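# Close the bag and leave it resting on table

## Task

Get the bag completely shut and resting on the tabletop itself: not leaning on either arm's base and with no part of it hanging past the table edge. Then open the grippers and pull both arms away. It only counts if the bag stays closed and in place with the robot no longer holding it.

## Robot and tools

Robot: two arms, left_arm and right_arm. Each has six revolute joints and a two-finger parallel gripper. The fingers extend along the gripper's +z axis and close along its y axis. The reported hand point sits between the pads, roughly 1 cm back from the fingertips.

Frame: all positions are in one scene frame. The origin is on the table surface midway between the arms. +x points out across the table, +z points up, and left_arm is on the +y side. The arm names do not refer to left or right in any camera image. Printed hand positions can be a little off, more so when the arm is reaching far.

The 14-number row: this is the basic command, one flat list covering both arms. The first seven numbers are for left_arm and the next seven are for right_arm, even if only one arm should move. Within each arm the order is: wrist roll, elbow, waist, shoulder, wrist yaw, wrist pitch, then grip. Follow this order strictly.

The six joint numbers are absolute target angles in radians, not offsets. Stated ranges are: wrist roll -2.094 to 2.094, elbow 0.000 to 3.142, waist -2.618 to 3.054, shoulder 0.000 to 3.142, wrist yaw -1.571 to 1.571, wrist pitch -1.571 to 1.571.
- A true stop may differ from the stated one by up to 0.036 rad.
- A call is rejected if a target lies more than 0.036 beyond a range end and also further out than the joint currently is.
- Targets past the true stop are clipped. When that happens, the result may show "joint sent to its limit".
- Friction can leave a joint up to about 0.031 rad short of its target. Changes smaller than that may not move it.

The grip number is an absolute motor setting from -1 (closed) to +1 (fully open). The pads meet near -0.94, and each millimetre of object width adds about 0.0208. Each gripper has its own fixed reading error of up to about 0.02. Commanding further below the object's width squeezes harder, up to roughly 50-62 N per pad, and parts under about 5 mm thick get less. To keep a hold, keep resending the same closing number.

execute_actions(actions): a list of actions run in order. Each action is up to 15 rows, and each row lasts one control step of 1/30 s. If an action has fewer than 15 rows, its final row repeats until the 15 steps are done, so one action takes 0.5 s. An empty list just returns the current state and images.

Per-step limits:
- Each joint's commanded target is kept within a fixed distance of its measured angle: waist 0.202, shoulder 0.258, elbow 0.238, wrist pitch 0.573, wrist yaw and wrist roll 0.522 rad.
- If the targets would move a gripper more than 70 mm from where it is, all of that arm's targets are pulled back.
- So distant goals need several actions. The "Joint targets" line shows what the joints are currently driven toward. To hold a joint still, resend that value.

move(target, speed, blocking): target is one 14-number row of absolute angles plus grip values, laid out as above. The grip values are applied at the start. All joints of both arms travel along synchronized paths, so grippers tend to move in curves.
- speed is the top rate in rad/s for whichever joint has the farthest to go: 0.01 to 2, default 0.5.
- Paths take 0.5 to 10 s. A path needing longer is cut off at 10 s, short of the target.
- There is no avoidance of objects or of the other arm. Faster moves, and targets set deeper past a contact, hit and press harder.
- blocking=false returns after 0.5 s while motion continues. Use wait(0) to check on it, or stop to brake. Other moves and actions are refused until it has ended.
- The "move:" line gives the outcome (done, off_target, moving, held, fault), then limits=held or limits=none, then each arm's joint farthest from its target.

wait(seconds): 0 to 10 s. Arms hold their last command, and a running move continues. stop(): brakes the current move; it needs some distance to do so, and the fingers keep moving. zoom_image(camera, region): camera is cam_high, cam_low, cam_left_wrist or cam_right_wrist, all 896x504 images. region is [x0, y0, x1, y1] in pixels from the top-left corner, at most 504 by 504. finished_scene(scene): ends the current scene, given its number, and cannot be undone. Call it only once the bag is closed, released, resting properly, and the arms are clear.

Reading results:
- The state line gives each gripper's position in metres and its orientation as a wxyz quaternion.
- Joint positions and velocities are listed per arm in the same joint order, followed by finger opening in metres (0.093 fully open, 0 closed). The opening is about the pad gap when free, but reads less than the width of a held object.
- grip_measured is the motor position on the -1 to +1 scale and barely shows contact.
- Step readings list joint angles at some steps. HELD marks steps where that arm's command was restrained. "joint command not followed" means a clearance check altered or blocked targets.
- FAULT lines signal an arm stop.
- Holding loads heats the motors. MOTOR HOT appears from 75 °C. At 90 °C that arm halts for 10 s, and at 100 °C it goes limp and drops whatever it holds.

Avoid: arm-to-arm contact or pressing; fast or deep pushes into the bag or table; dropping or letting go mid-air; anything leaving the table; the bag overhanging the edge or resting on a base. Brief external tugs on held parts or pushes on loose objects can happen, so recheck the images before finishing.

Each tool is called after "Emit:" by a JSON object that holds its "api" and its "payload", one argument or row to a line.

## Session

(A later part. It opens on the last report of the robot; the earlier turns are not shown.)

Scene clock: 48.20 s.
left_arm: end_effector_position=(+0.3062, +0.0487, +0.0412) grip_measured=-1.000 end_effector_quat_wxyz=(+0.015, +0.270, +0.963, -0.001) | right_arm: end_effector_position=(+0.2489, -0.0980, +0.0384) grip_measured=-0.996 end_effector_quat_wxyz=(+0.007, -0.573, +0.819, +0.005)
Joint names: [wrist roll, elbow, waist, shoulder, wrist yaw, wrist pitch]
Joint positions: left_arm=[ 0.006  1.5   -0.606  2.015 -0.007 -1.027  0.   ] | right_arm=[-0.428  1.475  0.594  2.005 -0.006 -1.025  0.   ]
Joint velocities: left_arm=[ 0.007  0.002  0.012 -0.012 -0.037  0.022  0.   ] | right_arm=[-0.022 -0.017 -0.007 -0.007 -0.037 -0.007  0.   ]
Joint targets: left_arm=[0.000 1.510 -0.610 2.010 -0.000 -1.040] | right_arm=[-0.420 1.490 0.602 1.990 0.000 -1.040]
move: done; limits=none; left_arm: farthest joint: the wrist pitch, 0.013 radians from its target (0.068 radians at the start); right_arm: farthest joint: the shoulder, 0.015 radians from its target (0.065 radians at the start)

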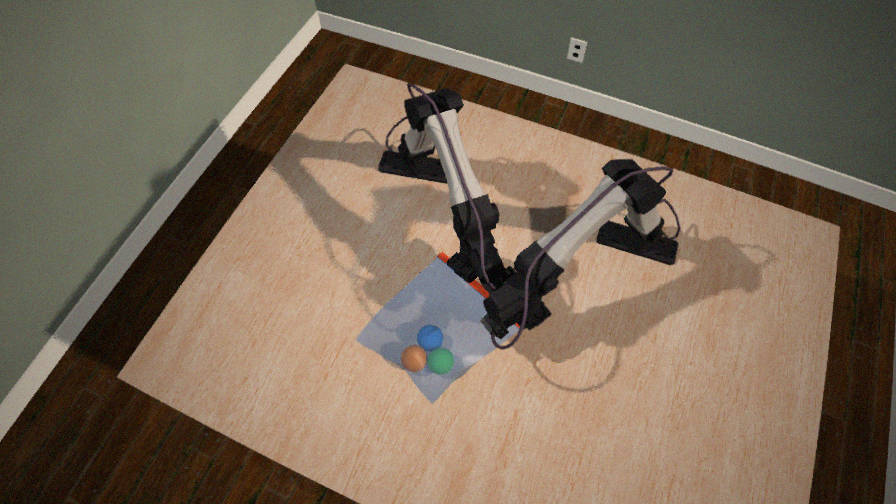

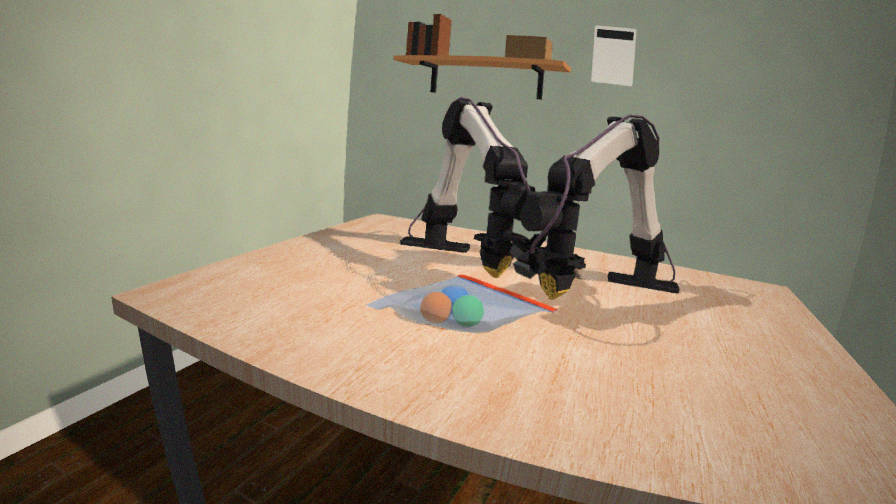

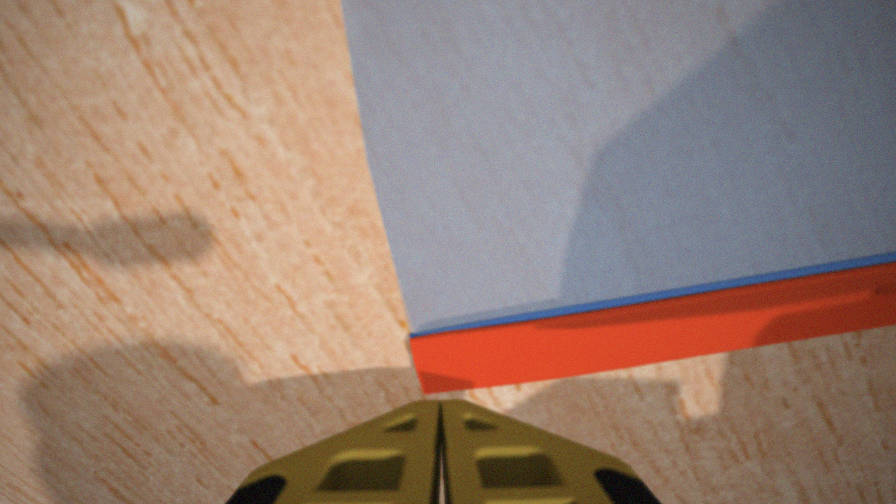

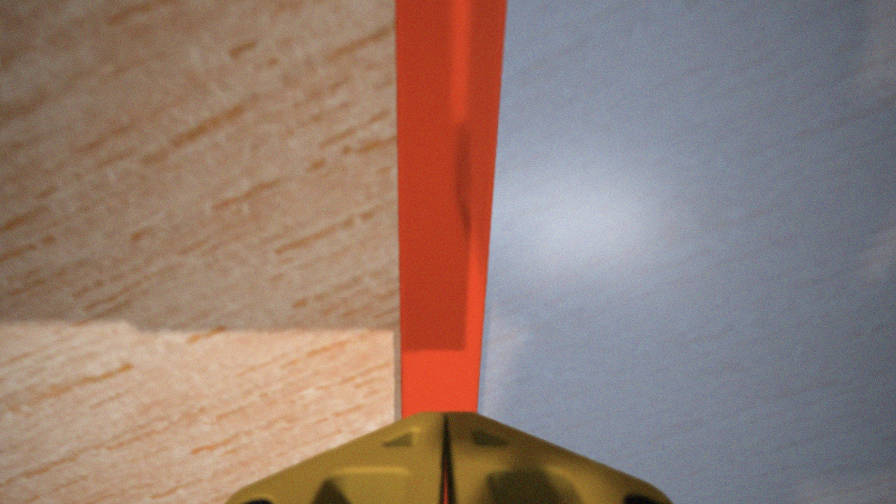

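Emit:
{"api": "execute_actions", "payload": {
  "actions": [
    [[-0.04,1.495,-0.651,2.033,0,-1.01,-1,-0.44,1.378,0.568,1.962,0,-0.967,-1]],
    [[-0.04,1.44,-0.651,2.088,0,-0.965,-1,-0.44,1.323,0.568,2.017,0,-0.907,-1]],
    [[-0.04,1.40,-0.651,2.153,0,-0.985,-1,-0.44,1.283,0.568,2.077,0,-0.937,-1]],
    [[-0.08,1.516,-0.69,2.047,0,-1.017,-1,-0.46,1.303,0.55,1.91,0,-0.944,-1]],
    [[-0.08,1.461,-0.69,2.102,0,-0.972,-1,-0.46,1.248,0.55,1.965,0,-0.884,-1]],
    [[-0.08,1.421,-0.69,2.167,0,-0.992,-1,-0.46,1.208,0.55,2.025,0,-0.914,-1]]
  ]
}}

Scene clock: 59.57 s.
left_arm: end_effector_position=(+0.2895, +0.0218, +0.0144) grip_measured=-1.000 end_effector_quat_wxyz=(-0.002, +0.271, +0.963, +0.003) | right_arm: end_effector_position=(+0.2342, -0.1316, +0.0104) grip_measured=-0.996 end_effector_quat_wxyz=(-0.005, -0.567, +0.823, +0.002)
Joint names: [wrist roll, elbow, waist, shoulder, wrist yaw, wrist pitch]
Joint positions: left_arm=[-0.074  1.486 -0.687  2.079 -0.004 -0.982  0.   ] | right_arm=[-0.452  1.267  0.556  1.944 -0.005 -0.903  0.   ]
Joint velocities: left_arm=[ 0.066 -0.012  0.017 -0.007 -0.081 -0.037  0.   ] | right_arm=[ 0.007 -0.007 -0.017 -0.007  0.081 -0.066  0.   ]
Joint targets: left_arm=[-0.080 1.421 -0.690 2.167 0.000 -0.992] | right_arm=[-0.460 1.208 0.550 2.025 0.000 -0.914]
Step readings (joint positions; steps 1 to 15: 1st action; 16 to 30: 2nd action; 31 to 45: 3rd action; 46 to 60: 4th action; 61 to 75: 5th action; 76 to 90: 6th action):
0: left_arm=[0.006 1.500 -0.606 2.015 -0.007 -1.028] | right_arm=[-0.428 1.475 0.594 2.005 -0.006 -1.025]
1: left_arm=[0.006 1.500 -0.606 2.015 -0.007 -1.028] | right_arm=[-0.429 1.461 0.593 2.000 -0.006 -1.011] HELD left_arm
2: left_arm=[0.002 1.500 -0.608 2.015 -0.007 -1.027] | right_arm=[-0.429 1.439 0.590 1.990 -0.006 -0.997]
4: left_arm=[-0.010 1.500 -0.621 2.015 -0.007 -1.024] | right_arm=[-0.430 1.407 0.581 1.982 -0.006 -0.996]
8: left_arm=[-0.024 1.500 -0.648 2.015 -0.005 -1.018] | right_arm=[-0.431 1.392 0.574 1.982 -0.005 -0.995]
15: left_arm=[-0.032 1.500 -0.649 2.015 -0.005 -1.016] | right_arm=[-0.432 1.392 0.574 1.982 -0.005 -0.987]
16: left_arm=[-0.032 1.496 -0.649 2.018 -0.005 -1.009] | right_arm=[-0.432 1.384 0.574 1.982 -0.005 -0.975]
17: left_arm=[-0.032 1.491 -0.649 2.024 -0.005 -0.998] | right_arm=[-0.432 1.373 0.574 1.982 -0.005 -0.960]
19: left_arm=[-0.033 1.477 -0.649 2.045 -0.005 -0.984] | right_arm=[-0.432 1.352 0.574 1.990 -0.005 -0.946]
23: left_arm=[-0.033 1.466 -0.649 2.060 -0.005 -0.974] | right_arm=[-0.432 1.346 0.574 1.994 -0.005 -0.937]
30: left_arm=[-0.034 1.466 -0.649 2.060 -0.005 -0.972] | right_arm=[-0.432 1.346 0.574 1.994 -0.005 -0.936]
31: left_arm=[-0.034 1.464 -0.649 2.065 -0.005 -0.972] | right_arm=[-0.432 1.344 0.574 1.996 -0.005 -0.936]
32: left_arm=[-0.034 1.464 -0.649 2.066 -0.005 -0.973] | right_arm=[-0.432 1.343 0.574 1.996 -0.005 -0.936]
34: left_arm=[-0.034 1.464 -0.649 2.066 -0.005 -0.973] | right_arm=[-0.432 1.343 0.574 1.996 -0.005 -0.936]
38: left_arm=[-0.034 1.464 -0.649 2.066 -0.005 -0.973] | right_arm=[-0.432 1.343 0.574 1.996 -0.005 -0.936]
45: left_arm=[-0.034 1.464 -0.649 2.066 -0.005 -0.973] | right_arm=[-0.432 1.343 0.574 1.996 -0.005 -0.936]
46: left_arm=[-0.040 1.474 -0.652 2.061 -0.006 -0.981] | right_arm=[-0.435 1.341 0.572 1.984 -0.005 -0.934]
47: left_arm=[-0.047 1.484 -0.657 2.061 -0.006 -0.988] | right_arm=[-0.438 1.332 0.570 1.969 -0.005 -0.934]
49: left_arm=[-0.057 1.500 -0.673 2.058 -0.006 -0.991] | right_arm=[-0.443 1.323 0.562 1.940 -0.005 -0.939]
53: left_arm=[-0.066 1.506 -0.687 2.053 -0.005 -0.996] | right_arm=[-0.448 1.323 0.556 1.921 -0.005 -0.939]
60: left_arm=[-0.072 1.506 -0.687 2.053 -0.005 -1.004] | right_arm=[-0.451 1.323 0.556 1.921 -0.005 -0.939]
61: left_arm=[-0.072 1.504 -0.687 2.054 -0.005 -1.000] | right_arm=[-0.451 1.314 0.556 1.922 -0.005 -0.929]
62: left_arm=[-0.073 1.500 -0.687 2.056 -0.005 -0.994] | right_arm=[-0.451 1.302 0.556 1.923 -0.005 -0.918]
64: left_arm=[-0.073 1.493 -0.687 2.067 -0.005 -0.986] | right_arm=[-0.451 1.278 0.556 1.933 -0.005 -0.911]
68: left_arm=[-0.074 1.488 -0.687 2.074 -0.004 -0.981] | right_arm=[-0.452 1.270 0.556 1.940 -0.005 -0.903]
75: left_arm=[-0.074 1.488 -0.687 2.074 -0.004 -0.981] | right_arm=[-0.452 1.270 0.556 1.940 -0.005 -0.903]
76: left_arm=[-0.074 1.486 -0.687 2.079 -0.004 -0.981] | right_arm=[-0.452 1.267 0.556 1.943 -0.005 -0.903]
77: left_arm=[-0.074 1.486 -0.687 2.079 -0.004 -0.982] | right_arm=[-0.452 1.267 0.556 1.944 -0.005 -0.903]
79: left_arm=[-0.074 1.486 -0.687 2.079 -0.004 -0.982] | right_arm=[-0.452 1.267 0.556 1.944 -0.005 -0.903]
83: left_arm=[-0.074 1.486 -0.687 2.079 -0.004 -0.982] | right_arm=[-0.452 1.267 0.556 1.944 -0.005 -0.903]
90: Joint positions above
HELD left_arm: step 1.
joint command not followed: on one or more control steps a check withheld the commanded joint targets of the left arm, and it was not sent them on those steps.
cause: the commanded joint targets would bring a part of the robot too close to another arm (this arm's wrist (the part past the wrist pitch) and the other arm's wrist (the part past the wrist pitch)); next, command targets that bring no part of the robot closer to that arm.

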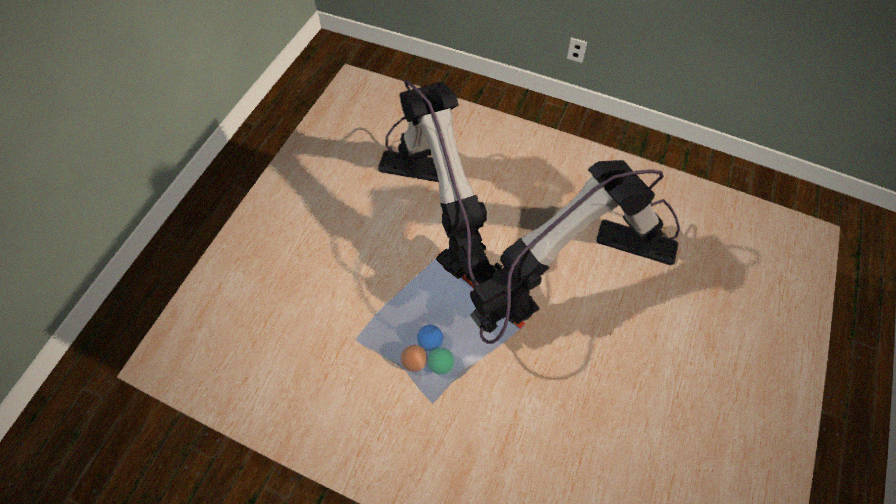

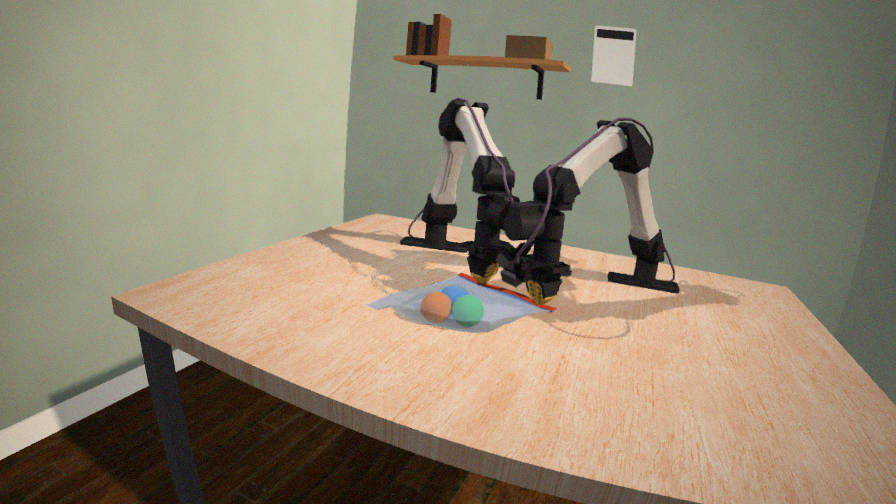

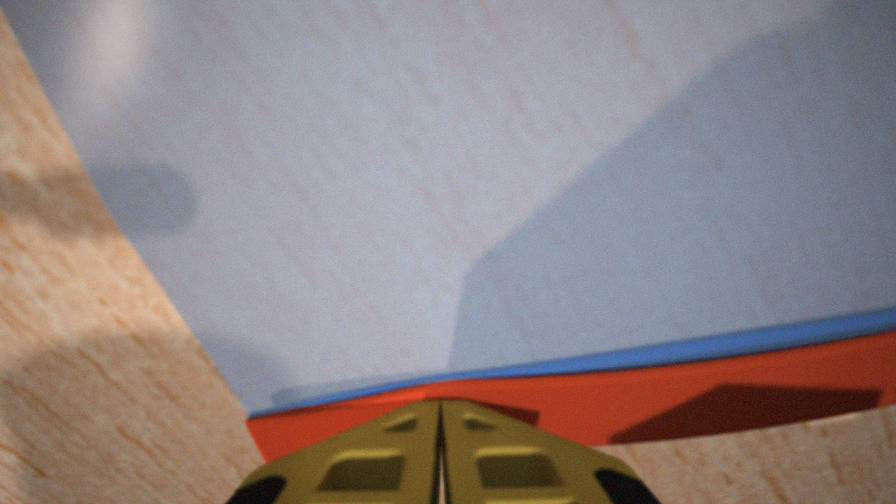

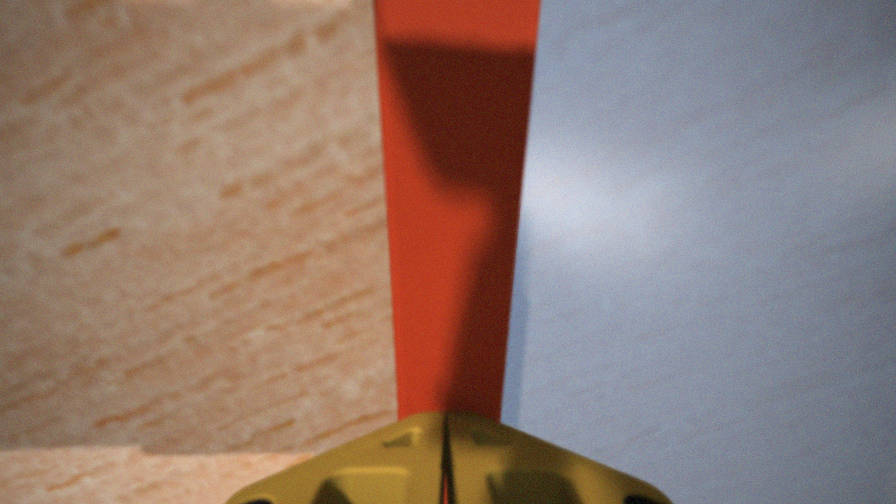

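Emit:
{"api": "execute_actions", "payload": {
  "actions": [
    [[-0.12,1.539,-0.727,2.062,0,-1.02,-1,-0.48,1.233,0.53,1.859,0,-0.925,-1]],
    [[-0.12,1.484,-0.727,2.117,0,-0.973,-1,-0.48,1.178,0.53,1.914,0,-0.865,-1]],
    [[-0.12,1.444,-0.727,2.182,0,-0.995,-1,-0.48,1.138,0.53,1.97,0,-0.895,-1]],
    [[-0.16,1.565,-0.764,2.079,0,-1.03,-1,-0.5,1.166,0.508,1.809,0,-0.908,-1]],
    [[-0.16,1.51,-0.764,2.134,0,-0.982,-1,-0.5,1.111,0.508,1.864,0,-0.848,-1]],
    [[-0.16,1.47,-0.764,2.2,0,-1.004,-1,-0.5,1.071,0.508,1.92,0,-0.878,-1]],
    [[-0.2,1.595,-0.8,2.099,0,-1.04,-1,-0.52,1.102,0.485,1.759,0,-0.894,-1]],
    [[-0.2,1.54,-0.8,2.154,0,-0.992,-1,-0.52,1.047,0.485,1.814,0,-0.834,-1]],
    [[-0.2,1.5,-0.8,2.22,0,-1.014,-1,-0.52,1.007,0.485,1.87,0,-0.864,-1]]
  ]
}}

Emit:
{"api": "move", "payload": {
  "target": [-0.24,1.628,-0.836,2.12,0,-1.053,-1,-0.62,0.95,0.38,1.5,0,-1.0,-1]
}}

Scene clock: 72.30 s.
left_arm: end_effector_position=(+0.2754, -0.0218, +0.0146) grip_measured=-1.000 end_effector_quat_wxyz=(+0.003, +0.266, +0.964, +0.001) | right_arm: end_effector_position=(+0.2160, -0.1759, +0.0105) grip_measured=-0.996 end_effector_quat_wxyz=(-0.003, -0.565, +0.825, +0.002)
Joint names: [wrist roll, elbow, waist, shoulder, wrist yaw, wrist pitch]
Joint positions: left_arm=[-0.194  1.565 -0.797  2.13  -0.005 -1.002  0.   ] | right_arm=[-0.512  1.066  0.491  1.793 -0.005 -0.85   0.   ]
Joint velocities: left_arm=[-0.051 -0.007  0.012  0.012 -0.007 -0.007  0.   ] | right_arm=[ 0.022  0.007 -0.002  0.002 -0.037 -0.095  0.   ]
Joint targets: left_arm=[-0.200 1.500 -0.800 2.220 0.000 -1.014] | right_arm=[-0.520 1.007 0.485 1.870 0.000 -0.864]
Step readings (joint positions; steps 1 to 15: 1st action; 16 to 30: 2nd action; 31 to 45: 3rd action; 46 to 60: 4th action; 61 to 75: 5th action; 76 to 90: 6th action; 91 to 105: 7th action; 106 to 120: 8th action; 121 to 135: 9th action):
0: left_arm=[-0.074 1.486 -0.687 2.079 -0.004 -0.982] | right_arm=[-0.452 1.267 0.556 1.944 -0.005 -0.903]
1: left_arm=[-0.080 1.496 -0.690 2.075 -0.005 -0.990] | right_arm=[-0.455 1.266 0.555 1.932 -0.005 -0.902]
2: left_arm=[-0.087 1.506 -0.695 2.075 -0.006 -0.996] | right_arm=[-0.459 1.258 0.551 1.917 -0.005 -0.904]
4: left_arm=[-0.097 1.523 -0.710 2.072 -0.006 -0.998] | right_arm=[-0.464 1.252 0.542 1.888 -0.005 -0.912]
8: left_arm=[-0.107 1.529 -0.724 2.067 -0.005 -1.000] | right_arm=[-0.468 1.252 0.536 1.870 -0.005 -0.913]
15: left_arm=[-0.112 1.529 -0.724 2.067 -0.005 -1.006] | right_arm=[-0.471 1.252 0.536 1.870 -0.005 -0.914]
16: left_arm=[-0.112 1.526 -0.724 2.069 -0.005 -1.003] | right_arm=[-0.471 1.244 0.536 1.871 -0.005 -0.905]
17: left_arm=[-0.113 1.523 -0.724 2.071 -0.005 -0.996] | right_arm=[-0.471 1.232 0.536 1.872 -0.005 -0.893]
19: left_arm=[-0.113 1.515 -0.724 2.082 -0.005 -0.988] | right_arm=[-0.471 1.209 0.536 1.883 -0.005 -0.889]
23: left_arm=[-0.113 1.510 -0.724 2.089 -0.005 -0.983] | right_arm=[-0.472 1.199 0.536 1.890 -0.005 -0.881]
30: left_arm=[-0.114 1.510 -0.724 2.089 -0.005 -0.982] | right_arm=[-0.472 1.199 0.536 1.890 -0.005 -0.881]
31: left_arm=[-0.114 1.509 -0.724 2.093 -0.005 -0.983] | right_arm=[-0.472 1.197 0.536 1.893 -0.005 -0.881]
32: left_arm=[-0.114 1.509 -0.724 2.094 -0.005 -0.983] | right_arm=[-0.472 1.197 0.536 1.893 -0.005 -0.882]
34: left_arm=[-0.114 1.509 -0.724 2.094 -0.005 -0.983] | right_arm=[-0.472 1.197 0.536 1.893 -0.005 -0.882]
38: left_arm=[-0.114 1.509 -0.724 2.094 -0.005 -0.983] | right_arm=[-0.472 1.197 0.536 1.893 -0.005 -0.882]
45: left_arm=[-0.114 1.509 -0.724 2.094 -0.005 -0.983] | right_arm=[-0.472 1.197 0.536 1.893 -0.005 -0.882]
46: left_arm=[-0.120 1.520 -0.727 2.090 -0.005 -0.992] | right_arm=[-0.475 1.196 0.534 1.882 -0.005 -0.881]
47: left_arm=[-0.127 1.531 -0.732 2.090 -0.006 -1.000] | right_arm=[-0.479 1.190 0.530 1.866 -0.005 -0.884]
49: left_arm=[-0.137 1.548 -0.747 2.088 -0.006 -1.004] | right_arm=[-0.483 1.185 0.520 1.838 -0.005 -0.892]
53: left_arm=[-0.146 1.555 -0.762 2.084 -0.005 -1.008] | right_arm=[-0.488 1.185 0.514 1.821 -0.005 -0.893]
60: left_arm=[-0.152 1.555 -0.762 2.084 -0.005 -1.016] | right_arm=[-0.491 1.185 0.514 1.821 -0.005 -0.895]
61: left_arm=[-0.153 1.553 -0.762 2.085 -0.005 -1.012] | right_arm=[-0.491 1.177 0.514 1.822 -0.005 -0.885]
62: left_arm=[-0.153 1.549 -0.762 2.088 -0.005 -1.006] | right_arm=[-0.491 1.165 0.514 1.822 -0.005 -0.875]
64: left_arm=[-0.153 1.541 -0.762 2.098 -0.005 -0.998] | right_arm=[-0.491 1.141 0.514 1.833 -0.005 -0.870]
68: left_arm=[-0.153 1.537 -0.762 2.106 -0.005 -0.991] | right_arm=[-0.492 1.132 0.514 1.840 -0.005 -0.863]
75: left_arm=[-0.153 1.537 -0.762 2.106 -0.005 -0.991] | right_arm=[-0.492 1.132 0.514 1.840 -0.005 -0.863]
76: left_arm=[-0.154 1.535 -0.762 2.110 -0.005 -0.991] | right_arm=[-0.492 1.130 0.514 1.842 -0.005 -0.863]
77: left_arm=[-0.154 1.535 -0.762 2.111 -0.005 -0.992] | right_arm=[-0.492 1.130 0.514 1.843 -0.005 -0.864]
79: left_arm=[-0.154 1.535 -0.762 2.111 -0.005 -0.992] | right_arm=[-0.492 1.130 0.514 1.843 -0.005 -0.864]
83: left_arm=[-0.154 1.535 -0.762 2.111 -0.005 -0.992] | right_arm=[-0.492 1.130 0.514 1.843 -0.005 -0.864]
90: left_arm=[-0.154 1.535 -0.762 2.111 -0.005 -0.992] | right_arm=[-0.492 1.130 0.514 1.843 -0.005 -0.864]
91: left_arm=[-0.160 1.547 -0.764 2.107 -0.005 -1.002] | right_arm=[-0.495 1.130 0.512 1.832 -0.005 -0.863]
92: left_arm=[-0.167 1.558 -0.769 2.107 -0.005 -1.009] | right_arm=[-0.498 1.124 0.508 1.816 -0.005 -0.867]
94: left_arm=[-0.177 1.578 -0.783 2.106 -0.005 -1.014] | right_arm=[-0.503 1.121 0.497 1.787 -0.005 -0.876]
98: left_arm=[-0.186 1.586 -0.797 2.103 -0.005 -1.017] | right_arm=[-0.508 1.121 0.491 1.771 -0.005 -0.877]
105: left_arm=[-0.192 1.586 -0.797 2.103 -0.005 -1.027] | right_arm=[-0.511 1.121 0.491 1.771 -0.005 -0.880]
106: left_arm=[-0.193 1.583 -0.797 2.105 -0.005 -1.022] | right_arm=[-0.511 1.113 0.491 1.772 -0.005 -0.871]
107: left_arm=[-0.193 1.579 -0.797 2.107 -0.005 -1.015] | right_arm=[-0.511 1.101 0.491 1.773 -0.005 -0.860]
109: left_arm=[-0.193 1.572 -0.797 2.117 -0.005 -1.007] | right_arm=[-0.511 1.077 0.491 1.784 -0.005 -0.856]
113: left_arm=[-0.193 1.567 -0.797 2.125 -0.005 -1.001] | right_arm=[-0.512 1.068 0.491 1.791 -0.005 -0.849]
120: left_arm=[-0.194 1.567 -0.797 2.125 -0.005 -1.001] | right_arm=[-0.512 1.068 0.491 1.791 -0.005 -0.849]
121: left_arm=[-0.194 1.565 -0.797 2.128 -0.005 -1.001] | right_arm=[-0.512 1.067 0.491 1.793 -0.005 -0.849]
122: left_arm=[-0.194 1.565 -0.797 2.130 -0.005 -1.002] | right_arm=[-0.512 1.066 0.491 1.793 -0.005 -0.850]
124: left_arm=[-0.194 1.565 -0.797 2.130 -0.005 -1.002] | right_arm=[-0.512 1.066 0.491 1.793 -0.005 -0.850]
128: left_arm=[-0.194 1.565 -0.797 2.130 -0.005 -1.002] | right_arm=[-0.512 1.066 0.491 1.793 -0.005 -0.850]
135: Joint positions above

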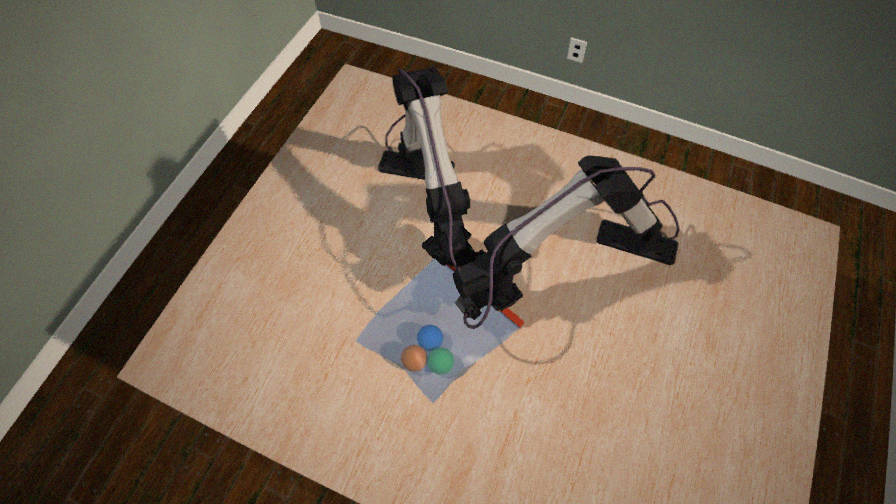

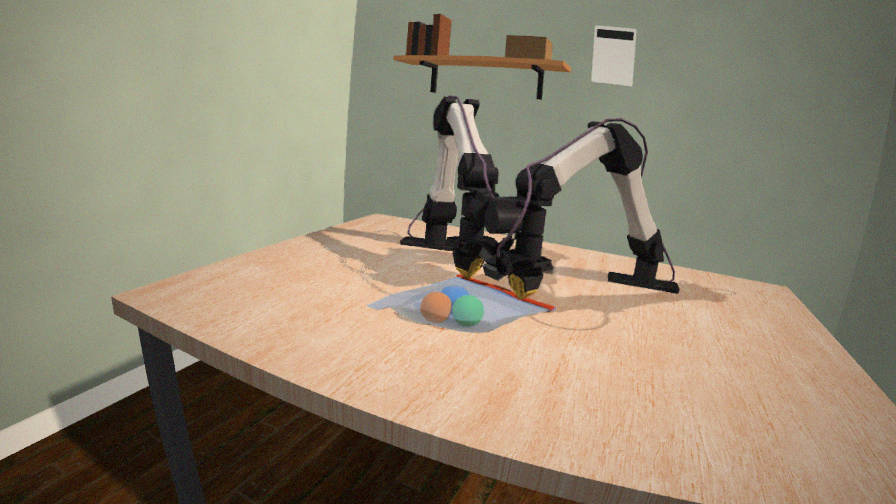

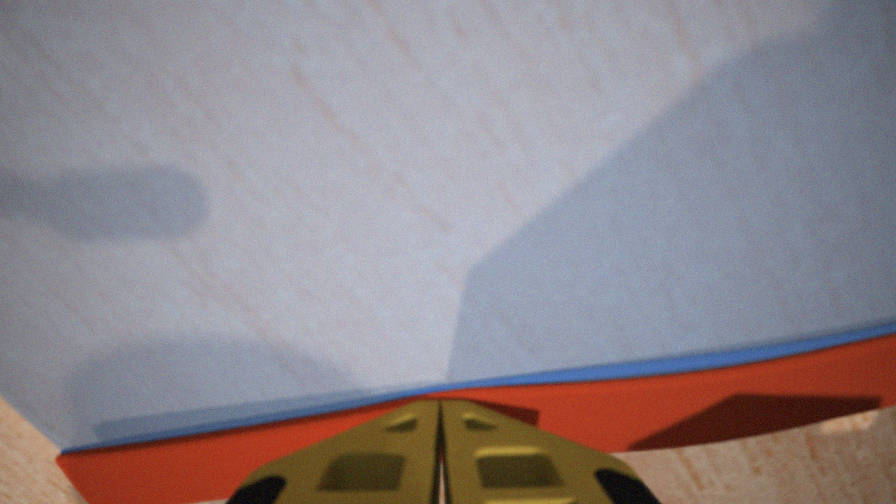

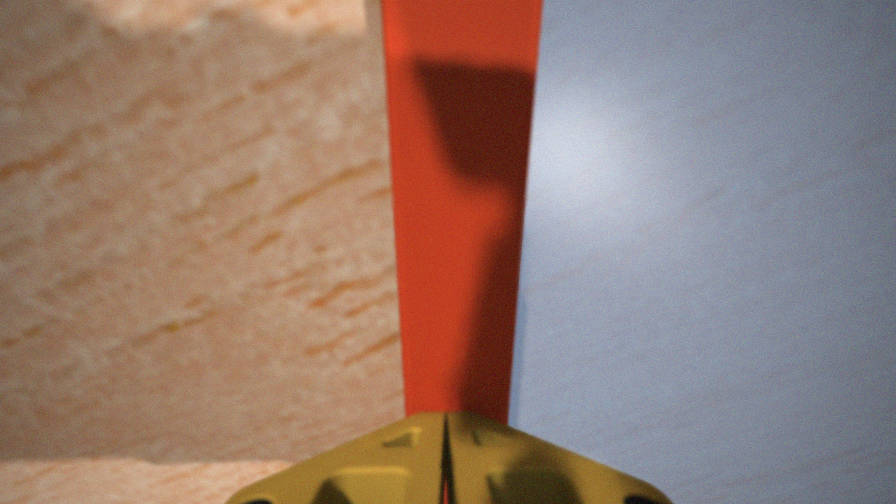

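Scene clock: 73.53 s.
left_arm: end_effector_position=(+0.2717, -0.0358, +0.0292) grip_measured=-1.000 end_effector_quat_wxyz=(+0.011, +0.262, +0.965, -0.003) | right_arm: end_effector_position=(+0.1977, -0.2249, +0.0585) grip_measured=-0.996 end_effector_quat_wxyz=(+0.019, -0.564, +0.826, +0.002)
Joint names: [wrist roll, elbow, waist, shoulder, wrist yaw, wrist pitch]
Joint positions: left_arm=[-0.233  1.615 -0.828  2.123 -0.005 -1.041  0.   ] | right_arm=[-0.611  0.97   0.388  1.518 -0.005 -0.985  0.   ]
Joint velocities: left_arm=[-0.022  0.032 -0.007  0.007  0.022 -0.037  0.   ] | right_arm=[-0.051  0.017  0.012 -0.002  0.007  0.037  0.   ]
Joint targets: left_arm=[-0.240 1.628 -0.836 2.120 0.000 -1.053] | right_arm=[-0.620 0.950 0.380 1.500 -0.000 -1.000]
move: done; limits=none; left_arm: farthest joint: the elbow, 0.013 radians from its target (0.063 radians at the start); right_arm: farthest joint: the elbow, 0.020 radians from its target (0.116 radians at the start)

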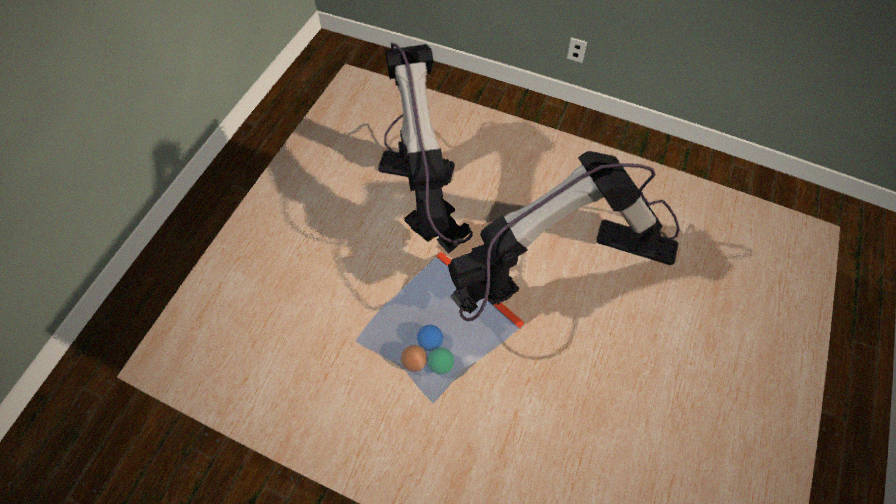

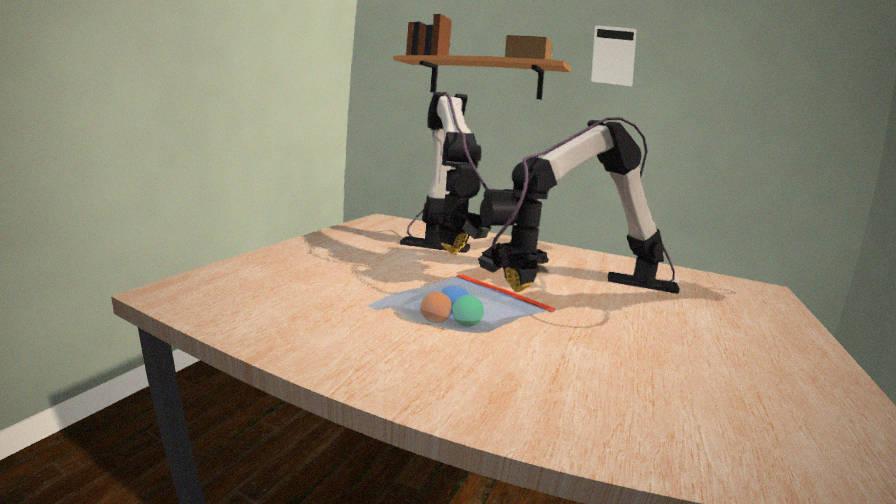

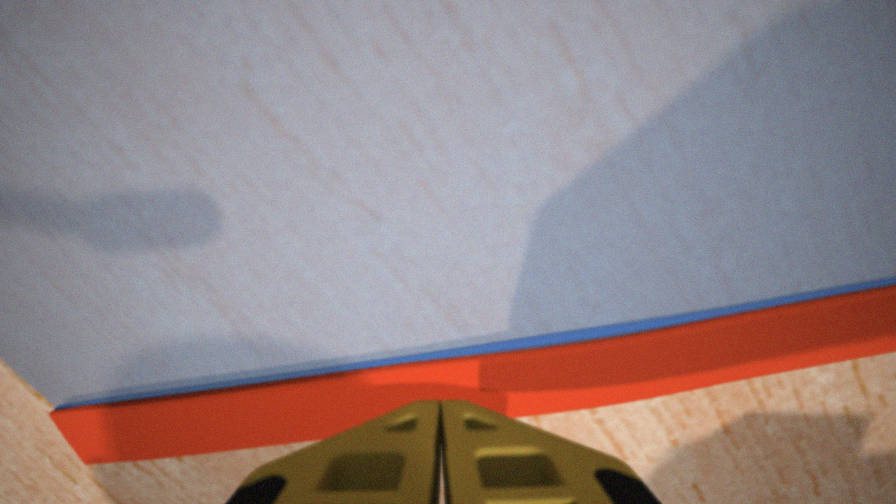

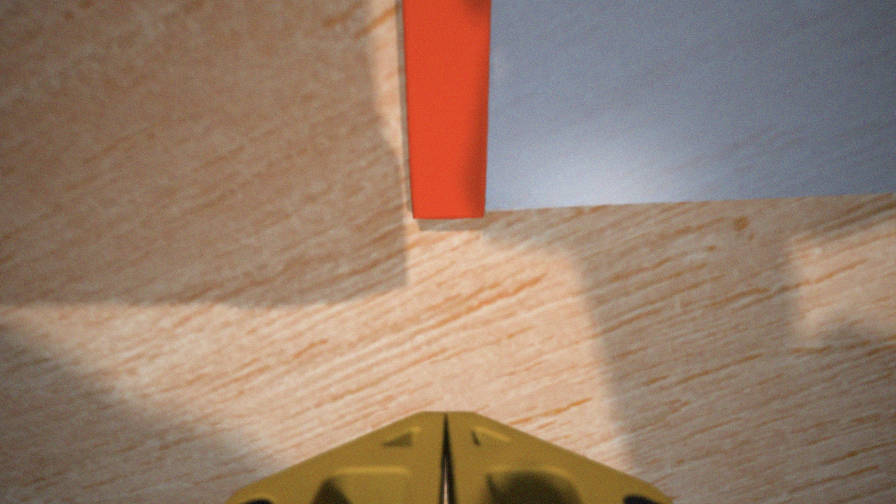

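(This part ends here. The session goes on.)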